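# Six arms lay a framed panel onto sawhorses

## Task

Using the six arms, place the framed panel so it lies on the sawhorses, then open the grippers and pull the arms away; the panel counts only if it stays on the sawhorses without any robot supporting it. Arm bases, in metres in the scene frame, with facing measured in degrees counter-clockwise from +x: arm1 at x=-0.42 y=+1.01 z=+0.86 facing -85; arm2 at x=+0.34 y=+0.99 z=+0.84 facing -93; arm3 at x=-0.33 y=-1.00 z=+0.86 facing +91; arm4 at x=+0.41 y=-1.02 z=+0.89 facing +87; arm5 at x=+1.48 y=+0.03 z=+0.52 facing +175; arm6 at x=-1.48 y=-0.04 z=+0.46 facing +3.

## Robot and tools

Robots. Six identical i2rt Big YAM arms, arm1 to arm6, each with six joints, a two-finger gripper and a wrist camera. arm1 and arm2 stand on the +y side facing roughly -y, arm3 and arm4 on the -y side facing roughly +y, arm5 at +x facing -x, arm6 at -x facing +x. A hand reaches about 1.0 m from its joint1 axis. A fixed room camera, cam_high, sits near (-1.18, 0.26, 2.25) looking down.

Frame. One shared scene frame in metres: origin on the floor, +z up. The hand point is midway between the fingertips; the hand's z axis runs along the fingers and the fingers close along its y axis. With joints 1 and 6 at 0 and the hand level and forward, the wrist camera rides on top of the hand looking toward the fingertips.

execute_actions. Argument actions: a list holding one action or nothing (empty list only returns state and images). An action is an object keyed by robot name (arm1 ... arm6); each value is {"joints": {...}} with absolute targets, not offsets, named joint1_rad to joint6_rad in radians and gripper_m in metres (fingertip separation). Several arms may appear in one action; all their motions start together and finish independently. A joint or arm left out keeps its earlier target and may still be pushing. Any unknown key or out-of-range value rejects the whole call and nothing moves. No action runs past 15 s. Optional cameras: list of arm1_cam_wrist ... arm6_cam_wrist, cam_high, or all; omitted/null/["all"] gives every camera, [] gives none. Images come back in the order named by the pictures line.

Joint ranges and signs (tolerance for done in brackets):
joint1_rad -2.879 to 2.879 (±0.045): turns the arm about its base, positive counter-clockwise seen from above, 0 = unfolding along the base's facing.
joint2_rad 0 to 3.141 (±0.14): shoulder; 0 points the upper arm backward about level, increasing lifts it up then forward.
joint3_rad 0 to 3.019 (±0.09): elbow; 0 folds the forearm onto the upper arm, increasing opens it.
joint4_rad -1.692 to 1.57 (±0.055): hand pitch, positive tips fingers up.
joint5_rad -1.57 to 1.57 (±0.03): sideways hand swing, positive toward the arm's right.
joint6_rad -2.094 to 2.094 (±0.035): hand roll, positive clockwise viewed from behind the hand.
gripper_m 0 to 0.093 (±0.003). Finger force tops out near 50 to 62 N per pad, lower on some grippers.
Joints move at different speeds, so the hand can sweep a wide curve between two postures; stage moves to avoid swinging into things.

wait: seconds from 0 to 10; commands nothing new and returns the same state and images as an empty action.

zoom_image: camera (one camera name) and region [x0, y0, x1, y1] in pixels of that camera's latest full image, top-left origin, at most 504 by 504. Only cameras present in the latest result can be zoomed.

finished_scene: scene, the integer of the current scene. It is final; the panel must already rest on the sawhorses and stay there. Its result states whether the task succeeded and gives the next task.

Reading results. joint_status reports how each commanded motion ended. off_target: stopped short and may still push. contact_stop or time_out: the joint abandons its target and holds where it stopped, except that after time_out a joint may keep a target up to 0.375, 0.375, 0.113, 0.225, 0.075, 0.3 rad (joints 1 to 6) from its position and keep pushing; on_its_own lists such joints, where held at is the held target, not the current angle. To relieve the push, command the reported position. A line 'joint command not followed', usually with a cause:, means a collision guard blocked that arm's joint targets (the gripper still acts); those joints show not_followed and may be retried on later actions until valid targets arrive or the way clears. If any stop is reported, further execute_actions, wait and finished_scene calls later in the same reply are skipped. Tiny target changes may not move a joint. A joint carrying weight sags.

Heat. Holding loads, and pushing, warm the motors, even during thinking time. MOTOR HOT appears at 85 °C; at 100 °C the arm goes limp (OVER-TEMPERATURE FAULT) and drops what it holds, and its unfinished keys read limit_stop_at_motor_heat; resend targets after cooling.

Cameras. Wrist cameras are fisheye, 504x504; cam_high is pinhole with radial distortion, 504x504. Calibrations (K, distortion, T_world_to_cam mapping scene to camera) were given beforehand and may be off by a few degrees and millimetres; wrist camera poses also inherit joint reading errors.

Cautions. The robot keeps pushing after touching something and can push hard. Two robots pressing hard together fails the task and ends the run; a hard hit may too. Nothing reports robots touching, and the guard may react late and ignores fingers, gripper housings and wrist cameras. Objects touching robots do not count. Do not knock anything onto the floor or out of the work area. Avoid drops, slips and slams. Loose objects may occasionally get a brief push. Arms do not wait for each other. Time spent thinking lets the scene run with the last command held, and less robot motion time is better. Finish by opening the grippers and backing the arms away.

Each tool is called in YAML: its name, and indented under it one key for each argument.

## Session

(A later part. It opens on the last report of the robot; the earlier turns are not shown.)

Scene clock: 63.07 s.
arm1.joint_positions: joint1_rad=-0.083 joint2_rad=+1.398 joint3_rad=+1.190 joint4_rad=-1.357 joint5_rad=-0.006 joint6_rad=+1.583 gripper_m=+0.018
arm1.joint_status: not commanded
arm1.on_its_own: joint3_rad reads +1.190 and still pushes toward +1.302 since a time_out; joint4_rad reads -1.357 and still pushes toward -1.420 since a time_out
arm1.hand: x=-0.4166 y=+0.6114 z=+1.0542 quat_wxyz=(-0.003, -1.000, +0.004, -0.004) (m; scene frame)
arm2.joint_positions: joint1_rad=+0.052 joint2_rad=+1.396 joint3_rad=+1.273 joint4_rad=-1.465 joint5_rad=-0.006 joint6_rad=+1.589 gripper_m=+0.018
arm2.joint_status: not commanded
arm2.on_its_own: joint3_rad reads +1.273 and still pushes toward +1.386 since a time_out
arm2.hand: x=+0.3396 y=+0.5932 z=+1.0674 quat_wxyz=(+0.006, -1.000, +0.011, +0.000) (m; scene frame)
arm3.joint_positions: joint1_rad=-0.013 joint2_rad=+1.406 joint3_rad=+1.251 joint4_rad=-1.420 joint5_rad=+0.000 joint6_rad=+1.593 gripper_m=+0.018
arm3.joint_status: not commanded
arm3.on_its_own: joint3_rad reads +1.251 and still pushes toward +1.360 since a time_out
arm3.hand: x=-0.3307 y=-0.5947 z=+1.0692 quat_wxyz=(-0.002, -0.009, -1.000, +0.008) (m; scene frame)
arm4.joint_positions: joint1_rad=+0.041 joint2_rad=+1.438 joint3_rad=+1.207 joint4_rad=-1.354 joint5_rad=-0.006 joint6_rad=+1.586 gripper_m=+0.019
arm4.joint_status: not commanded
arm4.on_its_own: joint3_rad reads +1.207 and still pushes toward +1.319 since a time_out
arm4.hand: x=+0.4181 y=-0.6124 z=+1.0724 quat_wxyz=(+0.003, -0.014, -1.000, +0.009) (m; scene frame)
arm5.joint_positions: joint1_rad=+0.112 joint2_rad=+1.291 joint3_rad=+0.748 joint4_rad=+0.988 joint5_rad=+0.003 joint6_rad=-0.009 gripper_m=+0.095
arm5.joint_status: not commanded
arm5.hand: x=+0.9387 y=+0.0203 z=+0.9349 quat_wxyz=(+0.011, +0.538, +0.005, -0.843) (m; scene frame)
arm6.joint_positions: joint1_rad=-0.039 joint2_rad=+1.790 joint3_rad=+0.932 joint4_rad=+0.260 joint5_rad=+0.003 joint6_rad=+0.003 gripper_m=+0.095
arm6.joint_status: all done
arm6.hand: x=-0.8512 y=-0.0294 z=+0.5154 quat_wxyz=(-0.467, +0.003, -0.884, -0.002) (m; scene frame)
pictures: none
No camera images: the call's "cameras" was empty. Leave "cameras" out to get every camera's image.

execute_actions:
  actions:
    - {"arm6":{"joints":{"joint2_rad":1.64,"joint3_rad":0.81,"joint4_rad":0.26}}}
  cameras: []

execute_actions:
  actions:
    - {"arm6":{"joints":{"joint2_rad":1.84,"joint3_rad":0.84,"joint4_rad":0.26}}}
  cameras: ["arm6_cam_wrist"]

Scene clock: 64.30 s.
arm1.joint_positions: joint1_rad=-0.083 joint2_rad=+1.398 joint3_rad=+1.190 joint4_rad=-1.357 joint5_rad=-0.006 joint6_rad=+1.583 gripper_m=+0.018
arm1.joint_status: not commanded
arm1.on_its_own: joint3_rad reads +1.190 and still pushes toward +1.302 since a time_out; joint4_rad reads -1.357 and still pushes toward -1.420 since a time_out
arm1.hand: x=-0.4166 y=+0.6114 z=+1.0542 quat_wxyz=(-0.003, -1.000, +0.004, -0.004) (m; scene frame)
arm2.joint_positions: joint1_rad=+0.052 joint2_rad=+1.396 joint3_rad=+1.273 joint4_rad=-1.465 joint5_rad=-0.006 joint6_rad=+1.589 gripper_m=+0.018
arm2.joint_status: not commanded
arm2.on_its_own: joint3_rad reads +1.273 and still pushes toward +1.386 since a time_out
arm2.hand: x=+0.3396 y=+0.5932 z=+1.0674 quat_wxyz=(+0.006, -1.000, +0.011, +0.000) (m; scene frame)
arm3.joint_positions: joint1_rad=-0.013 joint2_rad=+1.406 joint3_rad=+1.251 joint4_rad=-1.420 joint5_rad=+0.000 joint6_rad=+1.593 gripper_m=+0.018
arm3.joint_status: not commanded
arm3.on_its_own: joint3_rad reads +1.251 and still pushes toward +1.360 since a time_out
arm3.hand: x=-0.3307 y=-0.5947 z=+1.0692 quat_wxyz=(-0.002, -0.009, -1.000, +0.008) (m; scene frame)
arm4.joint_positions: joint1_rad=+0.041 joint2_rad=+1.438 joint3_rad=+1.207 joint4_rad=-1.354 joint5_rad=-0.006 joint6_rad=+1.586 gripper_m=+0.019
arm4.joint_status: not commanded
arm4.on_its_own: joint3_rad reads +1.207 and still pushes toward +1.319 since a time_out
arm4.hand: x=+0.4181 y=-0.6124 z=+1.0724 quat_wxyz=(+0.003, -0.014, -1.000, +0.009) (m; scene frame)
arm5.joint_positions: joint1_rad=+0.112 joint2_rad=+1.291 joint3_rad=+0.748 joint4_rad=+0.988 joint5_rad=+0.003 joint6_rad=-0.009 gripper_m=+0.095
arm5.joint_status: not commanded
arm5.hand: x=+0.9387 y=+0.0203 z=+0.9349 quat_wxyz=(+0.011, +0.538, +0.005, -0.843) (m; scene frame)
arm6.joint_positions: joint1_rad=-0.039 joint2_rad=+1.640 joint3_rad=+0.817 joint4_rad=+0.260 joint5_rad=+0.003 joint6_rad=+0.003 gripper_m=+0.095
arm6.joint_status: all done
arm6.hand: x=-0.8913 y=-0.0298 z=+0.5499 quat_wxyz=(-0.482, +0.003, -0.876, -0.002) (m; scene frame)
pictures: none
No camera images: the call's "cameras" was empty. Leave "cameras" out to get every camera's image.

Scene clock: 65.50 s.
arm1.joint_positions: joint1_rad=-0.083 joint2_rad=+1.398 joint3_rad=+1.190 joint4_rad=-1.357 joint5_rad=-0.006 joint6_rad=+1.583 gripper_m=+0.018
arm1.joint_status: not commanded
arm1.on_its_own: joint3_rad reads +1.190 and still pushes toward +1.302 since a time_out; joint4_rad reads -1.357 and still pushes toward -1.420 since a time_out
arm1.hand: x=-0.4166 y=+0.6114 z=+1.0542 quat_wxyz=(-0.003, -1.000, +0.004, -0.004) (m; scene frame)
arm2.joint_positions: joint1_rad=+0.052 joint2_rad=+1.396 joint3_rad=+1.273 joint4_rad=-1.465 joint5_rad=-0.006 joint6_rad=+1.589 gripper_m=+0.018
arm2.joint_status: not commanded
arm2.on_its_own: joint3_rad reads +1.273 and still pushes toward +1.386 since a time_out
arm2.hand: x=+0.3396 y=+0.5932 z=+1.0674 quat_wxyz=(+0.006, -1.000, +0.011, +0.000) (m; scene frame)
arm3.joint_positions: joint1_rad=-0.013 joint2_rad=+1.406 joint3_rad=+1.251 joint4_rad=-1.420 joint5_rad=+0.000 joint6_rad=+1.593 gripper_m=+0.018
arm3.joint_status: not commanded
arm3.on_its_own: joint3_rad reads +1.251 and still pushes toward +1.360 since a time_out
arm3.hand: x=-0.3307 y=-0.5947 z=+1.0692 quat_wxyz=(-0.002, -0.009, -1.000, +0.008) (m; scene frame)
arm4.joint_positions: joint1_rad=+0.041 joint2_rad=+1.438 joint3_rad=+1.207 joint4_rad=-1.354 joint5_rad=-0.006 joint6_rad=+1.586 gripper_m=+0.019
arm4.joint_status: not commanded
arm4.on_its_own: joint3_rad reads +1.207 and still pushes toward +1.319 since a time_out
arm4.hand: x=+0.4181 y=-0.6124 z=+1.0724 quat_wxyz=(+0.003, -0.014, -1.000, +0.009) (m; scene frame)
arm5.joint_positions: joint1_rad=+0.112 joint2_rad=+1.291 joint3_rad=+0.748 joint4_rad=+0.988 joint5_rad=+0.003 joint6_rad=-0.009 gripper_m=+0.095
arm5.joint_status: not commanded
arm5.hand: x=+0.9387 y=+0.0203 z=+0.9349 quat_wxyz=(+0.011, +0.538, +0.005, -0.843) (m; scene frame)
arm6.joint_positions: joint1_rad=-0.039 joint2_rad=+1.841 joint3_rad=+0.818 joint4_rad=+0.260 joint5_rad=+0.003 joint6_rad=+0.003 gripper_m=+0.095
arm6.joint_status: all done
arm6.hand: x=-0.9101 y=-0.0302 z=+0.4387 quat_wxyz=(-0.392, +0.003, -0.920, -0.001) (m; scene frame)
pictures: arm6_cam_wrist
camera_calibration (this result's frames):
arm6_cam_wrist: T_world_to_cam=[[-0.00213119, -0.999939, 0.0108244, -0.0333689], [-0.98606, 0.00030044, -0.166389, -0.821559], [0.166375, -0.0110281, -0.986001, 0.708154], [0, 0, 0, 1]] pos_world=[-0.927997, -0.0253104, 0.561904]
Images, in order (width x height): arm6_cam_wrist 504x504.

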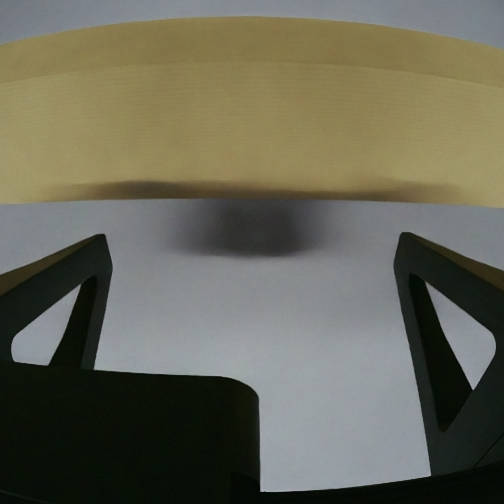

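execute_actions:
  actions:
    - {"arm6":{"joints":{"joint2_rad":1.86,"joint3_rad":0.94,"joint4_rad":0.2}}}
  cameras: []

execute_actions:
  actions:
    - {"arm6":{"joints":{"joint2_rad":1.97,"joint3_rad":1.21,"joint4_rad":0.125}}}
  cameras: ["arm6_cam_wrist"]

Scene clock: 66.60 s.
arm1.joint_positions: joint1_rad=-0.083 joint2_rad=+1.398 joint3_rad=+1.190 joint4_rad=-1.357 joint5_rad=-0.006 joint6_rad=+1.583 gripper_m=+0.018
arm1.joint_status: not commanded
arm1.on_its_own: joint3_rad reads +1.190 and still pushes toward +1.302 since a time_out; joint4_rad reads -1.357 and still pushes toward -1.420 since a time_out
arm1.hand: x=-0.4166 y=+0.6114 z=+1.0542 quat_wxyz=(-0.003, -1.000, +0.004, -0.004) (m; scene frame)
arm2.joint_positions: joint1_rad=+0.052 joint2_rad=+1.396 joint3_rad=+1.273 joint4_rad=-1.465 joint5_rad=-0.006 joint6_rad=+1.589 gripper_m=+0.018
arm2.joint_status: not commanded
arm2.on_its_own: joint3_rad reads +1.273 and still pushes toward +1.386 since a time_out
arm2.hand: x=+0.3396 y=+0.5932 z=+1.0674 quat_wxyz=(+0.006, -1.000, +0.011, +0.000) (m; scene frame)
arm3.joint_positions: joint1_rad=-0.013 joint2_rad=+1.406 joint3_rad=+1.251 joint4_rad=-1.420 joint5_rad=+0.000 joint6_rad=+1.593 gripper_m=+0.018
arm3.joint_status: not commanded
arm3.on_its_own: joint3_rad reads +1.251 and still pushes toward +1.360 since a time_out
arm3.hand: x=-0.3307 y=-0.5947 z=+1.0692 quat_wxyz=(-0.002, -0.009, -1.000, +0.008) (m; scene frame)
arm4.joint_positions: joint1_rad=+0.041 joint2_rad=+1.438 joint3_rad=+1.207 joint4_rad=-1.354 joint5_rad=-0.006 joint6_rad=+1.586 gripper_m=+0.019
arm4.joint_status: not commanded
arm4.on_its_own: joint3_rad reads +1.207 and still pushes toward +1.319 since a time_out
arm4.hand: x=+0.4181 y=-0.6124 z=+1.0724 quat_wxyz=(+0.003, -0.014, -1.000, +0.009) (m; scene frame)
arm5.joint_positions: joint1_rad=+0.112 joint2_rad=+1.291 joint3_rad=+0.748 joint4_rad=+0.988 joint5_rad=+0.003 joint6_rad=-0.009 gripper_m=+0.095
arm5.joint_status: not commanded
arm5.hand: x=+0.9387 y=+0.0203 z=+0.9349 quat_wxyz=(+0.011, +0.538, +0.005, -0.843) (m; scene frame)
arm6.joint_positions: joint1_rad=-0.039 joint2_rad=+1.840 joint3_rad=+0.890 joint4_rad=+0.198 joint5_rad=+0.003 joint6_rad=+0.006 gripper_m=+0.095
arm6.joint_status: all done
arm6.hand: x=-0.8853 y=-0.0299 z=+0.4558 quat_wxyz=(-0.397, +0.002, -0.918, -0.001) (m; scene frame)
pictures: none
No camera images: the call's "cameras" was empty. Leave "cameras" out to get every camera's image.

Scene clock: 68.80 s.
arm1.joint_positions: joint1_rad=-0.083 joint2_rad=+1.398 joint3_rad=+1.190 joint4_rad=-1.357 joint5_rad=-0.006 joint6_rad=+1.583 gripper_m=+0.018
arm1.joint_status: not commanded
arm1.on_its_own: joint3_rad reads +1.190 and still pushes toward +1.302 since a time_out; joint4_rad reads -1.357 and still pushes toward -1.420 since a time_out
arm1.hand: x=-0.4166 y=+0.6114 z=+1.0542 quat_wxyz=(-0.003, -1.000, +0.004, -0.004) (m; scene frame)
arm2.joint_positions: joint1_rad=+0.052 joint2_rad=+1.396 joint3_rad=+1.273 joint4_rad=-1.465 joint5_rad=-0.006 joint6_rad=+1.589 gripper_m=+0.018
arm2.joint_status: not commanded
arm2.on_its_own: joint3_rad reads +1.273 and still pushes toward +1.386 since a time_out
arm2.hand: x=+0.3396 y=+0.5932 z=+1.0674 quat_wxyz=(+0.006, -1.000, +0.011, +0.000) (m; scene frame)
arm3.joint_positions: joint1_rad=-0.013 joint2_rad=+1.406 joint3_rad=+1.251 joint4_rad=-1.420 joint5_rad=+0.000 joint6_rad=+1.593 gripper_m=+0.018
arm3.joint_status: not commanded
arm3.on_its_own: joint3_rad reads +1.251 and still pushes toward +1.360 since a time_out
arm3.hand: x=-0.3307 y=-0.5947 z=+1.0692 quat_wxyz=(-0.002, -0.009, -1.000, +0.008) (m; scene frame)
arm4.joint_positions: joint1_rad=+0.041 joint2_rad=+1.438 joint3_rad=+1.207 joint4_rad=-1.354 joint5_rad=-0.006 joint6_rad=+1.586 gripper_m=+0.019
arm4.joint_status: not commanded
arm4.on_its_own: joint3_rad reads +1.207 and still pushes toward +1.319 since a time_out
arm4.hand: x=+0.4181 y=-0.6124 z=+1.0724 quat_wxyz=(+0.003, -0.014, -1.000, +0.009) (m; scene frame)
arm5.joint_positions: joint1_rad=+0.112 joint2_rad=+1.291 joint3_rad=+0.748 joint4_rad=+0.988 joint5_rad=+0.003 joint6_rad=-0.009 gripper_m=+0.095
arm5.joint_status: not commanded
arm5.hand: x=+0.9387 y=+0.0203 z=+0.9349 quat_wxyz=(+0.011, +0.538, +0.005, -0.843) (m; scene frame)
arm6.joint_positions: joint1_rad=-0.039 joint2_rad=+1.962 joint3_rad=+1.105 joint4_rad=+0.064 joint5_rad=+0.006 joint6_rad=+0.006 gripper_m=+0.095
arm6.joint_status: joint3_rad time_out (moved +0.215 of +0.320); joint4_rad time_out (moved -0.134 of -0.073); the others done
arm6.on_its_own: joint3_rad reads +1.105 and still pushes toward +1.210 since a time_out; joint4_rad reads +0.064 and still pushes toward +0.125 since a time_out
arm6.hand: x=-0.8234 y=-0.0299 z=+0.4479 quat_wxyz=(-0.378, +0.001, -0.926, +0.000) (m; scene frame)
pictures: arm6_cam_wrist
camera_calibration (this result's frames):
arm6_cam_wrist: T_world_to_cam=[[-0.00613853, -0.999905, 0.0123308, -0.0369633], [-0.990612, 0.00439653, -0.136633, -0.7515], [0.136565, -0.0130537, -0.990545, 0.680272], [0, 0, 0, 1]] pos_world=[-0.837573, -0.0247757, 0.571617]
Images, in order (width x height): arm6_cam_wrist 504x504.

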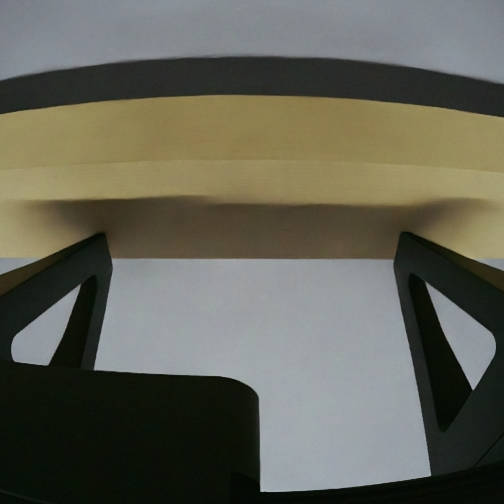

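execute_actions:
  actions:
    - {"arm6":{"joints":{"joint2_rad":2.125,"joint3_rad":1.515,"joint4_rad":-0.01}}}
  cameras: ["arm6_cam_wrist","cam_high"]

Scene clock: 70.10 s.
arm1.joint_positions: joint1_rad=-0.083 joint2_rad=+1.398 joint3_rad=+1.190 joint4_rad=-1.357 joint5_rad=-0.006 joint6_rad=+1.583 gripper_m=+0.018
arm1.joint_status: not commanded
arm1.on_its_own: joint3_rad reads +1.190 and still pushes toward +1.302 since a time_out; joint4_rad reads -1.357 and still pushes toward -1.420 since a time_out
arm1.hand: x=-0.4166 y=+0.6114 z=+1.0542 quat_wxyz=(-0.003, -1.000, +0.004, -0.004) (m; scene frame)
arm2.joint_positions: joint1_rad=+0.052 joint2_rad=+1.396 joint3_rad=+1.273 joint4_rad=-1.465 joint5_rad=-0.006 joint6_rad=+1.589 gripper_m=+0.018
arm2.joint_status: not commanded
arm2.on_its_own: joint3_rad reads +1.273 and still pushes toward +1.386 since a time_out
arm2.hand: x=+0.3396 y=+0.5932 z=+1.0674 quat_wxyz=(+0.006, -1.000, +0.011, +0.000) (m; scene frame)
arm3.joint_positions: joint1_rad=-0.013 joint2_rad=+1.406 joint3_rad=+1.251 joint4_rad=-1.420 joint5_rad=+0.000 joint6_rad=+1.593 gripper_m=+0.018
arm3.joint_status: not commanded
arm3.on_its_own: joint3_rad reads +1.251 and still pushes toward +1.360 since a time_out
arm3.hand: x=-0.3307 y=-0.5947 z=+1.0692 quat_wxyz=(-0.002, -0.009, -1.000, +0.008) (m; scene frame)
arm4.joint_positions: joint1_rad=+0.041 joint2_rad=+1.438 joint3_rad=+1.207 joint4_rad=-1.354 joint5_rad=-0.006 joint6_rad=+1.586 gripper_m=+0.019
arm4.joint_status: not commanded
arm4.on_its_own: joint3_rad reads +1.207 and still pushes toward +1.319 since a time_out
arm4.hand: x=+0.4181 y=-0.6124 z=+1.0724 quat_wxyz=(+0.003, -0.014, -1.000, +0.009) (m; scene frame)
arm5.joint_positions: joint1_rad=+0.112 joint2_rad=+1.291 joint3_rad=+0.748 joint4_rad=+0.988 joint5_rad=+0.003 joint6_rad=-0.009 gripper_m=+0.095
arm5.joint_status: not commanded
arm5.hand: x=+0.9387 y=+0.0203 z=+0.9349 quat_wxyz=(+0.011, +0.538, +0.005, -0.843) (m; scene frame)
arm6.joint_positions: joint1_rad=-0.039 joint2_rad=+2.118 joint3_rad=+1.432 joint4_rad=-0.055 joint5_rad=+0.006 joint6_rad=+0.006 gripper_m=+0.095
arm6.joint_status: all done
arm6.hand: x=-0.7214 y=-0.0286 z=+0.4671 quat_wxyz=(-0.402, +0.001, -0.916, +0.000) (m; scene frame)
pictures: arm6_cam_wrist, cam_high
camera_calibration (this result's frames):
arm6_cam_wrist: T_world_to_cam=[[-0.00664723, -0.999924, 0.0103642, -0.0347635], [-0.982268, 0.00458717, -0.187427, -0.618027], [0.187366, -0.0114263, -0.982224, 0.718185], [0, 0, 0, 1]] pos_world=[-0.741863, -0.0237197, 0.589944]
Images, in order (width x height): arm6_cam_wrist 504x504, cam_high 504x504.

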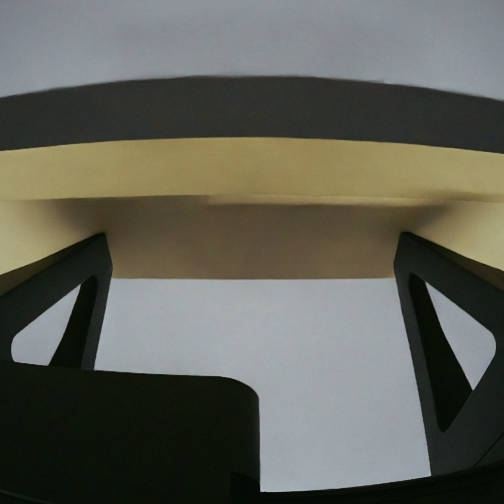

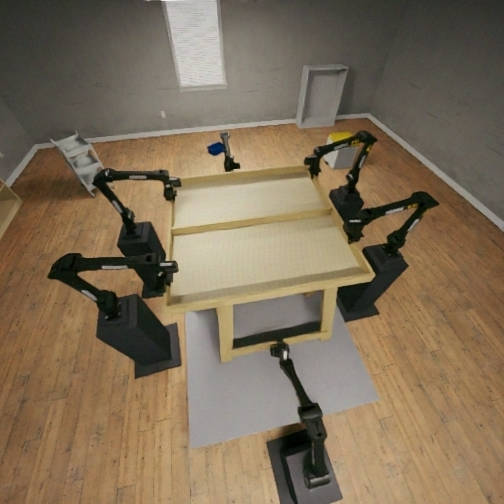

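execute_actions:
  actions:
    - {"arm1":{"joints":{"joint2_rad":1.32,"joint3_rad":1.20,"joint4_rad":-1.27}},"arm2":{"joints":{"joint2_rad":1.36,"joint3_rad":1.285,"joint4_rad":-1.375}},"arm3":{"joints":{"joint2_rad":1.35,"joint3_rad":1.26,"joint4_rad":-1.33}},"arm4":{"joints":{"joint2_rad":1.387,"joint3_rad":1.22,"joint4_rad":-1.265}},"arm6":{"joints":{"joint2_rad":1.94,"joint3_rad":1.12,"joint4_rad":0.1}}}
  cameras: ["arm5_cam_wrist"]

Scene clock: 71.67 s.
arm1.joint_positions: joint1_rad=-0.083 joint2_rad=+1.415 joint3_rad=+1.139 joint4_rad=-1.273 joint5_rad=-0.006 joint6_rad=+1.584 gripper_m=+0.018
arm1.joint_status: all done
arm1.hand: x=-0.4166 y=+0.6070 z=+1.0291 quat_wxyz=(-0.011, -1.000, +0.005, -0.004) (m; scene frame)
arm2.joint_positions: joint1_rad=+0.052 joint2_rad=+1.419 joint3_rad=+1.226 joint4_rad=-1.394 joint5_rad=-0.006 joint6_rad=+1.589 gripper_m=+0.018
arm2.joint_status: all done
arm2.hand: x=+0.3394 y=+0.5883 z=+1.0410 quat_wxyz=(+0.006, -1.000, +0.011, +0.000) (m; scene frame)
arm3.joint_positions: joint1_rad=-0.013 joint2_rad=+1.415 joint3_rad=+1.184 joint4_rad=-1.343 joint5_rad=-0.003 joint6_rad=+1.593 gripper_m=+0.018
arm3.joint_status: all done
arm3.hand: x=-0.3311 y=-0.5967 z=+1.0409 quat_wxyz=(-0.001, -0.009, -1.000, +0.007) (m; scene frame)
arm4.joint_positions: joint1_rad=+0.041 joint2_rad=+1.454 joint3_rad=+1.142 joint4_rad=-1.274 joint5_rad=-0.007 joint6_rad=+1.586 gripper_m=+0.019
arm4.joint_status: all done
arm4.hand: x=+0.4178 y=-0.6145 z=+1.0426 quat_wxyz=(+0.004, -0.014, -1.000, +0.009) (m; scene frame)
arm5.joint_positions: joint1_rad=+0.112 joint2_rad=+1.291 joint3_rad=+0.748 joint4_rad=+0.988 joint5_rad=+0.003 joint6_rad=-0.009 gripper_m=+0.095
arm5.joint_status: not commanded
arm5.hand: x=+0.9387 y=+0.0203 z=+0.9349 quat_wxyz=(+0.011, +0.538, +0.005, -0.843) (m; scene frame)
arm6.joint_positions: joint1_rad=-0.039 joint2_rad=+1.919 joint3_rad=+1.118 joint4_rad=+0.094 joint5_rad=+0.003 joint6_rad=+0.006 gripper_m=+0.095
arm6.joint_status: all done
arm6.hand: x=-0.8069 y=-0.0290 z=+0.4870 quat_wxyz=(-0.418, +0.002, -0.908, -0.002) (m; scene frame)
pictures: arm5_cam_wrist
camera_calibration (this result's frames):
arm5_cam_wrist: T_world_to_cam=[[-0.0363645, 0.999289, 0.00993866, 0.00220029], [0.181109, 0.0163705, -0.983327, 0.756703], [-0.98279, -0.0339582, -0.181576, 1.2139], [0, 0, 0, 1]] pos_world=[1.05604, 0.0266353, 0.964479]
Images, in order (width x height): arm5_cam_wrist 504x504.

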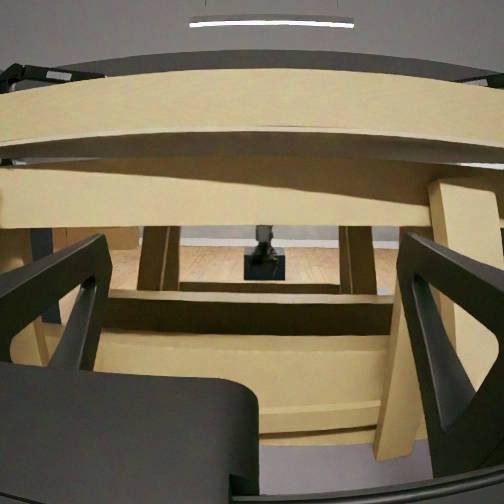

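execute_actions:
  actions:
    - {"arm1":{"joints":{"joint2_rad":1.345,"joint3_rad":1.135,"joint4_rad":-1.20}},"arm2":{"joints":{"joint2_rad":1.385,"joint3_rad":1.22,"joint4_rad":-1.30}},"arm3":{"joints":{"joint2_rad":1.375,"joint3_rad":1.195,"joint4_rad":-1.255}},"arm4":{"joints":{"joint2_rad":1.412,"joint3_rad":1.155,"joint4_rad":-1.19}},"arm6":{"joints":{"joint2_rad":1.3,"joint3_rad":0.8,"joint4_rad":0.95}}}
  cameras: ["arm5_cam_wrist","arm6_cam_wrist"]

Scene clock: 73.37 s.
arm1.joint_positions: joint1_rad=-0.083 joint2_rad=+1.437 joint3_rad=+1.087 joint4_rad=-1.200 joint5_rad=-0.005 joint6_rad=+1.585 gripper_m=+0.018
arm1.joint_status: all done
arm1.hand: x=-0.4167 y=+0.6076 z=+1.0018 quat_wxyz=(-0.010, -1.000, +0.005, -0.004) (m; scene frame)
arm2.joint_positions: joint1_rad=+0.052 joint2_rad=+1.430 joint3_rad=+1.174 joint4_rad=-1.325 joint5_rad=-0.008 joint6_rad=+1.589 gripper_m=+0.018
arm2.joint_status: all done
arm2.hand: x=+0.3396 y=+0.5878 z=+1.0172 quat_wxyz=(+0.003, -1.000, +0.011, -0.001) (m; scene frame)
arm3.joint_positions: joint1_rad=-0.013 joint2_rad=+1.441 joint3_rad=+1.126 joint4_rad=-1.262 joint5_rad=-0.004 joint6_rad=+1.594 gripper_m=+0.018
arm3.joint_status: all done
arm3.hand: x=-0.3311 y=-0.5967 z=+1.0095 quat_wxyz=(+0.000, -0.010, -1.000, +0.009) (m; scene frame)
arm4.joint_positions: joint1_rad=+0.041 joint2_rad=+1.477 joint3_rad=+1.089 joint4_rad=-1.191 joint5_rad=-0.006 joint6_rad=+1.586 gripper_m=+0.019
arm4.joint_status: all done
arm4.hand: x=+0.4180 y=-0.6141 z=+1.0145 quat_wxyz=(+0.003, -0.014, -1.000, +0.006) (m; scene frame)
arm5.joint_positions: joint1_rad=+0.112 joint2_rad=+1.291 joint3_rad=+0.748 joint4_rad=+0.988 joint5_rad=+0.003 joint6_rad=-0.009 gripper_m=+0.095
arm5.joint_status: not commanded
arm5.hand: x=+0.9387 y=+0.0203 z=+0.9349 quat_wxyz=(+0.011, +0.538, +0.005, -0.843) (m; scene frame)
arm6.joint_positions: joint1_rad=-0.039 joint2_rad=+1.275 joint3_rad=+0.809 joint4_rad=+0.936 joint5_rad=+0.003 joint6_rad=+0.006 gripper_m=+0.095
arm6.joint_status: all done
arm6.hand: x=-0.9371 y=-0.0300 z=+0.9094 quat_wxyz=(-0.852, +0.000, -0.524, -0.006) (m; scene frame)
pictures: arm5_cam_wrist, arm6_cam_wrist
camera_calibration (this result's frames):
arm5_cam_wrist: T_world_to_cam=[[-0.0363645, 0.999289, 0.00993866, 0.00220029], [0.181109, 0.0163705, -0.983327, 0.756703], [-0.98279, -0.0339582, -0.181576, 1.2139], [0, 0, 0, 1]] pos_world=[1.05604, 0.0266353, 0.964479]
arm6_cam_wrist: T_world_to_cam=[[-0.00157418, -0.999941, -0.0107824, -0.0181769], [-0.170374, 0.010893, -0.985319, 0.739569], [0.985378, 0.00028597, -0.170381, 1.20294], [0, 0, 0, 1]] pos_world=[-1.05938, -0.026576, 0.933474]
Images, in order (width x height): arm5_cam_wrist 504x504, arm6_cam_wrist 504x504.

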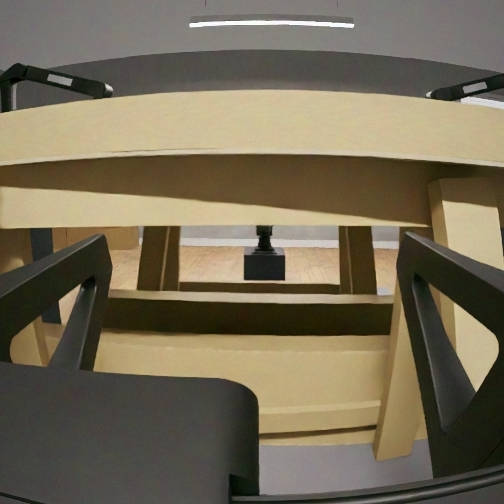

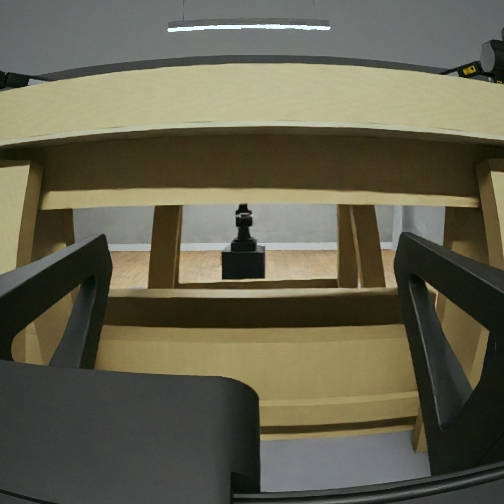

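execute_actions:
  actions:
    - {"arm1":{"joints":{"joint2_rad":1.437,"joint3_rad":1.087}},"arm2":{"joints":{"joint2_rad":1.43,"joint3_rad":1.174}},"arm3":{"joints":{"joint2_rad":1.441,"joint3_rad":1.126}},"arm4":{"joints":{"joint2_rad":1.477,"joint3_rad":1.089}}}
  cameras: ["arm5_cam_wrist","arm6_cam_wrist"]

Scene clock: 74.33 s.
arm1.joint_positions: joint1_rad=-0.083 joint2_rad=+1.439 joint3_rad=+1.083 joint4_rad=-1.199 joint5_rad=-0.005 joint6_rad=+1.585 gripper_m=+0.018
arm1.joint_status: all done
arm1.hand: x=-0.4167 y=+0.6087 z=+0.9998 quat_wxyz=(-0.008, -1.000, +0.005, -0.004) (m; scene frame)
arm2.joint_positions: joint1_rad=+0.052 joint2_rad=+1.431 joint3_rad=+1.169 joint4_rad=-1.323 joint5_rad=-0.008 joint6_rad=+1.589 gripper_m=+0.018
arm2.joint_status: all done
arm2.hand: x=+0.3395 y=+0.5889 z=+1.0153 quat_wxyz=(+0.005, -1.000, +0.011, -0.001) (m; scene frame)
arm3.joint_positions: joint1_rad=-0.013 joint2_rad=+1.441 joint3_rad=+1.119 joint4_rad=-1.256 joint5_rad=-0.004 joint6_rad=+1.594 gripper_m=+0.018
arm3.joint_status: all done
arm3.hand: x=-0.3310 y=-0.5979 z=+1.0068 quat_wxyz=(+0.000, -0.010, -1.000, +0.010) (m; scene frame)
arm4.joint_positions: joint1_rad=+0.041 joint2_rad=+1.478 joint3_rad=+1.083 joint4_rad=-1.187 joint5_rad=-0.006 joint6_rad=+1.586 gripper_m=+0.019
arm4.joint_status: all done
arm4.hand: x=+0.4179 y=-0.6155 z=+1.0120 quat_wxyz=(+0.003, -0.014, -1.000, +0.007) (m; scene frame)
arm5.joint_positions: joint1_rad=+0.112 joint2_rad=+1.291 joint3_rad=+0.748 joint4_rad=+0.988 joint5_rad=+0.003 joint6_rad=-0.009 gripper_m=+0.095
arm5.joint_status: not commanded
arm5.hand: x=+0.9387 y=+0.0203 z=+0.9349 quat_wxyz=(+0.011, +0.538, +0.005, -0.843) (m; scene frame)
arm6.joint_positions: joint1_rad=-0.039 joint2_rad=+1.275 joint3_rad=+0.809 joint4_rad=+0.936 joint5_rad=+0.003 joint6_rad=+0.006 gripper_m=+0.095
arm6.joint_status: not commanded
arm6.hand: x=-0.9371 y=-0.0300 z=+0.9094 quat_wxyz=(-0.852, +0.000, -0.524, -0.006) (m; scene frame)
pictures: arm5_cam_wrist, arm6_cam_wrist
camera_calibration (this result's frames):
arm5_cam_wrist: T_world_to_cam=[[-0.0363645, 0.999289, 0.00993866, 0.00220029], [0.181109, 0.0163705, -0.983327, 0.756703], [-0.98279, -0.0339582, -0.181576, 1.2139], [0, 0, 0, 1]] pos_world=[1.05604, 0.0266353, 0.964479]
arm6_cam_wrist: T_world_to_cam=[[-0.00157418, -0.999941, -0.0107824, -0.0181769], [-0.170374, 0.010893, -0.985319, 0.739569], [0.985378, 0.00028597, -0.170381, 1.20294], [0, 0, 0, 1]] pos_world=[-1.05938, -0.026576, 0.933474]
Images, in order (width x height): arm5_cam_wrist 504x504, arm6_cam_wrist 504x504.

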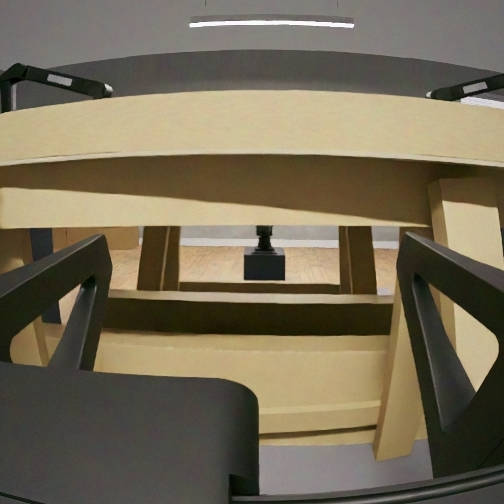

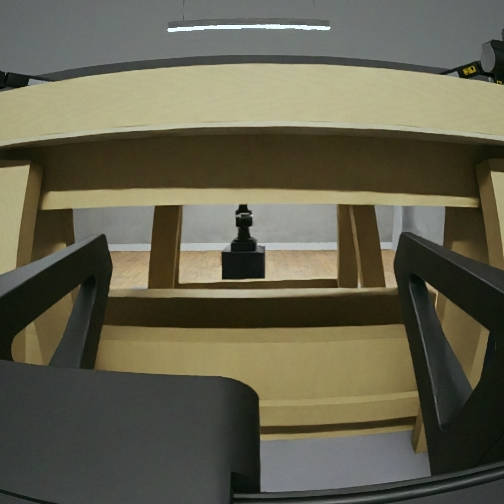

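Resting. Release and lift away.

execute_actions:
  actions:
    - {"arm1":{"joints":{"gripper_m":0.08}},"arm2":{"joints":{"gripper_m":0.08}},"arm3":{"joints":{"gripper_m":0.08}},"arm4":{"joints":{"gripper_m":0.08}},"arm5":{"joints":{"joint2_rad":0.7,"joint3_rad":0.6,"joint4_rad":0}},"arm6":{"joints":{"joint2_rad":0.7,"joint3_rad":0.6,"joint4_rad":0}}}
  cameras: []

execute_actions:
  actions:
    - {"arm1":{"joints":{"joint2_rad":1.38,"joint3_rad":1.24,"joint4_rad":-1.41}},"arm2":{"joints":{"joint2_rad":1.39,"joint3_rad":1.33,"joint4_rad":-1.5}},"arm3":{"joints":{"joint2_rad":1.39,"joint3_rad":1.29,"joint4_rad":-1.45}},"arm4":{"joints":{"joint2_rad":1.42,"joint3_rad":1.26,"joint4_rad":-1.39}}}
  cameras: []

execute_actions:
  actions:
    - {"arm1":{"joints":{"joint2_rad":0.8}},"arm2":{"joints":{"joint2_rad":0.8}},"arm3":{"joints":{"joint2_rad":0.8}},"arm4":{"joints":{"joint2_rad":0.8}}}
  cameras: ["cam_high"]

Scene clock: 76.27 s.
arm1.joint_positions: joint1_rad=-0.083 joint2_rad=+1.439 joint3_rad=+1.083 joint4_rad=-1.199 joint5_rad=-0.004 joint6_rad=+1.579 gripper_m=+0.080
arm1.joint_status: all done
arm1.hand: x=-0.4169 y=+0.6087 z=+1.0000 quat_wxyz=(-0.008, -1.000, +0.002, -0.003) (m; scene frame)
arm2.joint_positions: joint1_rad=+0.052 joint2_rad=+1.431 joint3_rad=+1.169 joint4_rad=-1.317 joint5_rad=-0.002 joint6_rad=+1.584 gripper_m=+0.080
arm2.joint_status: all done
arm2.hand: x=+0.3386 y=+0.5874 z=+1.0152 quat_wxyz=(+0.002, -1.000, +0.008, +0.002) (m; scene frame)
arm3.joint_positions: joint1_rad=-0.013 joint2_rad=+1.441 joint3_rad=+1.119 joint4_rad=-1.256 joint5_rad=-0.003 joint6_rad=+1.580 gripper_m=+0.080
arm3.joint_status: all done
arm3.hand: x=-0.3310 y=-0.5979 z=+1.0068 quat_wxyz=(-0.001, -0.003, -1.000, +0.010) (m; scene frame)
arm4.joint_positions: joint1_rad=+0.041 joint2_rad=+1.477 joint3_rad=+1.083 joint4_rad=-1.187 joint5_rad=-0.002 joint6_rad=+1.579 gripper_m=+0.080
arm4.joint_status: all done
arm4.hand: x=+0.4187 y=-0.6155 z=+1.0125 quat_wxyz=(+0.001, -0.011, -1.000, +0.007) (m; scene frame)
arm5.joint_positions: joint1_rad=+0.112 joint2_rad=+0.695 joint3_rad=+0.586 joint4_rad=+0.007 joint5_rad=+0.003 joint6_rad=-0.009 gripper_m=+0.095
arm5.joint_status: all done
arm5.hand: x=+1.0721 y=+0.0238 z=+0.8733 quat_wxyz=(+0.010, +0.746, +0.010, -0.666) (m; scene frame)
arm6.joint_positions: joint1_rad=-0.039 joint2_rad=+0.694 joint3_rad=+0.600 joint4_rad=+0.008 joint5_rad=+0.003 joint6_rad=+0.006 gripper_m=+0.095
arm6.joint_status: all done
arm6.hand: x=-1.0748 y=-0.0316 z=+0.8255 quat_wxyz=(-0.675, +0.001, -0.737, -0.004) (m; scene frame)
pictures: none
No camera images: the call's "cameras" was empty. Leave "cameras" out to get every camera's image.

Scene clock: 77.23 s.
arm1.joint_positions: joint1_rad=-0.083 joint2_rad=+1.375 joint3_rad=+1.199 joint4_rad=-1.402 joint5_rad=-0.004 joint6_rad=+1.578 gripper_m=+0.080
arm1.joint_status: all done
arm1.hand: x=-0.4170 y=+0.6211 z=+1.0664 quat_wxyz=(+0.003, -1.000, +0.002, -0.003) (m; scene frame)
arm2.joint_positions: joint1_rad=+0.052 joint2_rad=+1.394 joint3_rad=+1.278 joint4_rad=-1.485 joint5_rad=-0.002 joint6_rad=+1.584 gripper_m=+0.080
arm2.joint_status: all done
arm2.hand: x=+0.3389 y=+0.5968 z=+1.0699 quat_wxyz=(+0.013, -1.000, +0.008, +0.002) (m; scene frame)
arm3.joint_positions: joint1_rad=-0.013 joint2_rad=+1.380 joint3_rad=+1.261 joint4_rad=-1.440 joint5_rad=-0.003 joint6_rad=+1.580 gripper_m=+0.080
arm3.joint_status: all done
arm3.hand: x=-0.3312 y=-0.5986 z=+1.0829 quat_wxyz=(-0.001, -0.003, -1.000, +0.000) (m; scene frame)
arm4.joint_positions: joint1_rad=+0.041 joint2_rad=+1.407 joint3_rad=+1.235 joint4_rad=-1.373 joint5_rad=-0.002 joint6_rad=+1.579 gripper_m=+0.080
arm4.joint_status: all done
arm4.hand: x=+0.4188 y=-0.6096 z=+1.0949 quat_wxyz=(+0.001, -0.010, -1.000, -0.011) (m; scene frame)
arm5.joint_positions: joint1_rad=+0.112 joint2_rad=+0.695 joint3_rad=+0.586 joint4_rad=+0.007 joint5_rad=+0.003 joint6_rad=-0.009 gripper_m=+0.095
arm5.joint_status: not commanded
arm5.hand: x=+1.0721 y=+0.0238 z=+0.8733 quat_wxyz=(+0.010, +0.746, +0.010, -0.666) (m; scene frame)
arm6.joint_positions: joint1_rad=-0.039 joint2_rad=+0.694 joint3_rad=+0.600 joint4_rad=+0.008 joint5_rad=+0.003 joint6_rad=+0.006 gripper_m=+0.095
arm6.joint_status: not commanded
arm6.hand: x=-1.0748 y=-0.0316 z=+0.8255 quat_wxyz=(-0.675, +0.001, -0.737, -0.004) (m; scene frame)
pictures: none
No camera images: the call's "cameras" was empty. Leave "cameras" out to get every camera's image.

Scene clock: 78.73 s.
arm1.joint_positions: joint1_rad=-0.083 joint2_rad=+0.795 joint3_rad=+1.206 joint4_rad=-1.404 joint5_rad=-0.004 joint6_rad=+1.578 gripper_m=+0.080
arm1.joint_status: all done
arm1.hand: x=-0.4179 y=+0.7207 z=+1.2589 quat_wxyz=(-0.285, -0.958, +0.001, -0.004) (m; scene frame)
arm2.joint_positions: joint1_rad=+0.052 joint2_rad=+0.803 joint3_rad=+1.291 joint4_rad=-1.487 joint5_rad=-0.002 joint6_rad=+1.583 gripper_m=+0.080
arm2.joint_status: all done
arm2.hand: x=+0.3403 y=+0.7135 z=+1.2666 quat_wxyz=(-0.284, -0.959, +0.006, +0.001) (m; scene frame)
arm3.joint_positions: joint1_rad=-0.013 joint2_rad=+0.799 joint3_rad=+1.268 joint4_rad=-1.441 joint5_rad=-0.003 joint6_rad=+1.579 gripper_m=+0.080
arm3.joint_status: all done
arm3.hand: x=-0.3317 y=-0.7096 z=+1.2790 quat_wxyz=(+0.001, -0.001, -0.957, -0.290) (m; scene frame)
arm4.joint_positions: joint1_rad=+0.041 joint2_rad=+0.796 joint3_rad=+1.238 joint4_rad=-1.373 joint5_rad=-0.002 joint6_rad=+1.579 gripper_m=+0.080
arm4.joint_status: all done
arm4.hand: x=+0.4175 y=-0.7211 z=+1.3061 quat_wxyz=(+0.000, -0.010, -0.950, -0.313) (m; scene frame)
arm5.joint_positions: joint1_rad=+0.112 joint2_rad=+0.695 joint3_rad=+0.586 joint4_rad=+0.007 joint5_rad=+0.003 joint6_rad=-0.009 gripper_m=+0.095
arm5.joint_status: not commanded
arm5.hand: x=+1.0721 y=+0.0238 z=+0.8733 quat_wxyz=(+0.010, +0.746, +0.010, -0.666) (m; scene frame)
arm6.joint_positions: joint1_rad=-0.039 joint2_rad=+0.694 joint3_rad=+0.600 joint4_rad=+0.008 joint5_rad=+0.003 joint6_rad=+0.006 gripper_m=+0.095
arm6.joint_status: not commanded
arm6.hand: x=-1.0748 y=-0.0316 z=+0.8255 quat_wxyz=(-0.675, +0.001, -0.737, -0.004) (m; scene frame)
pictures: cam_high
Images, in order (width x height): cam_high 504x504.

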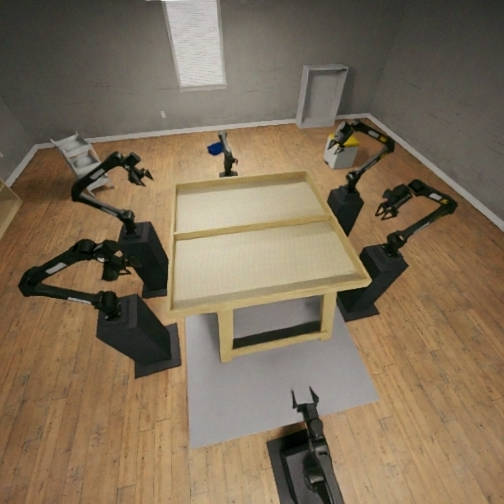

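finished_scene:
  scene: 1

The scene is finished: the task was done.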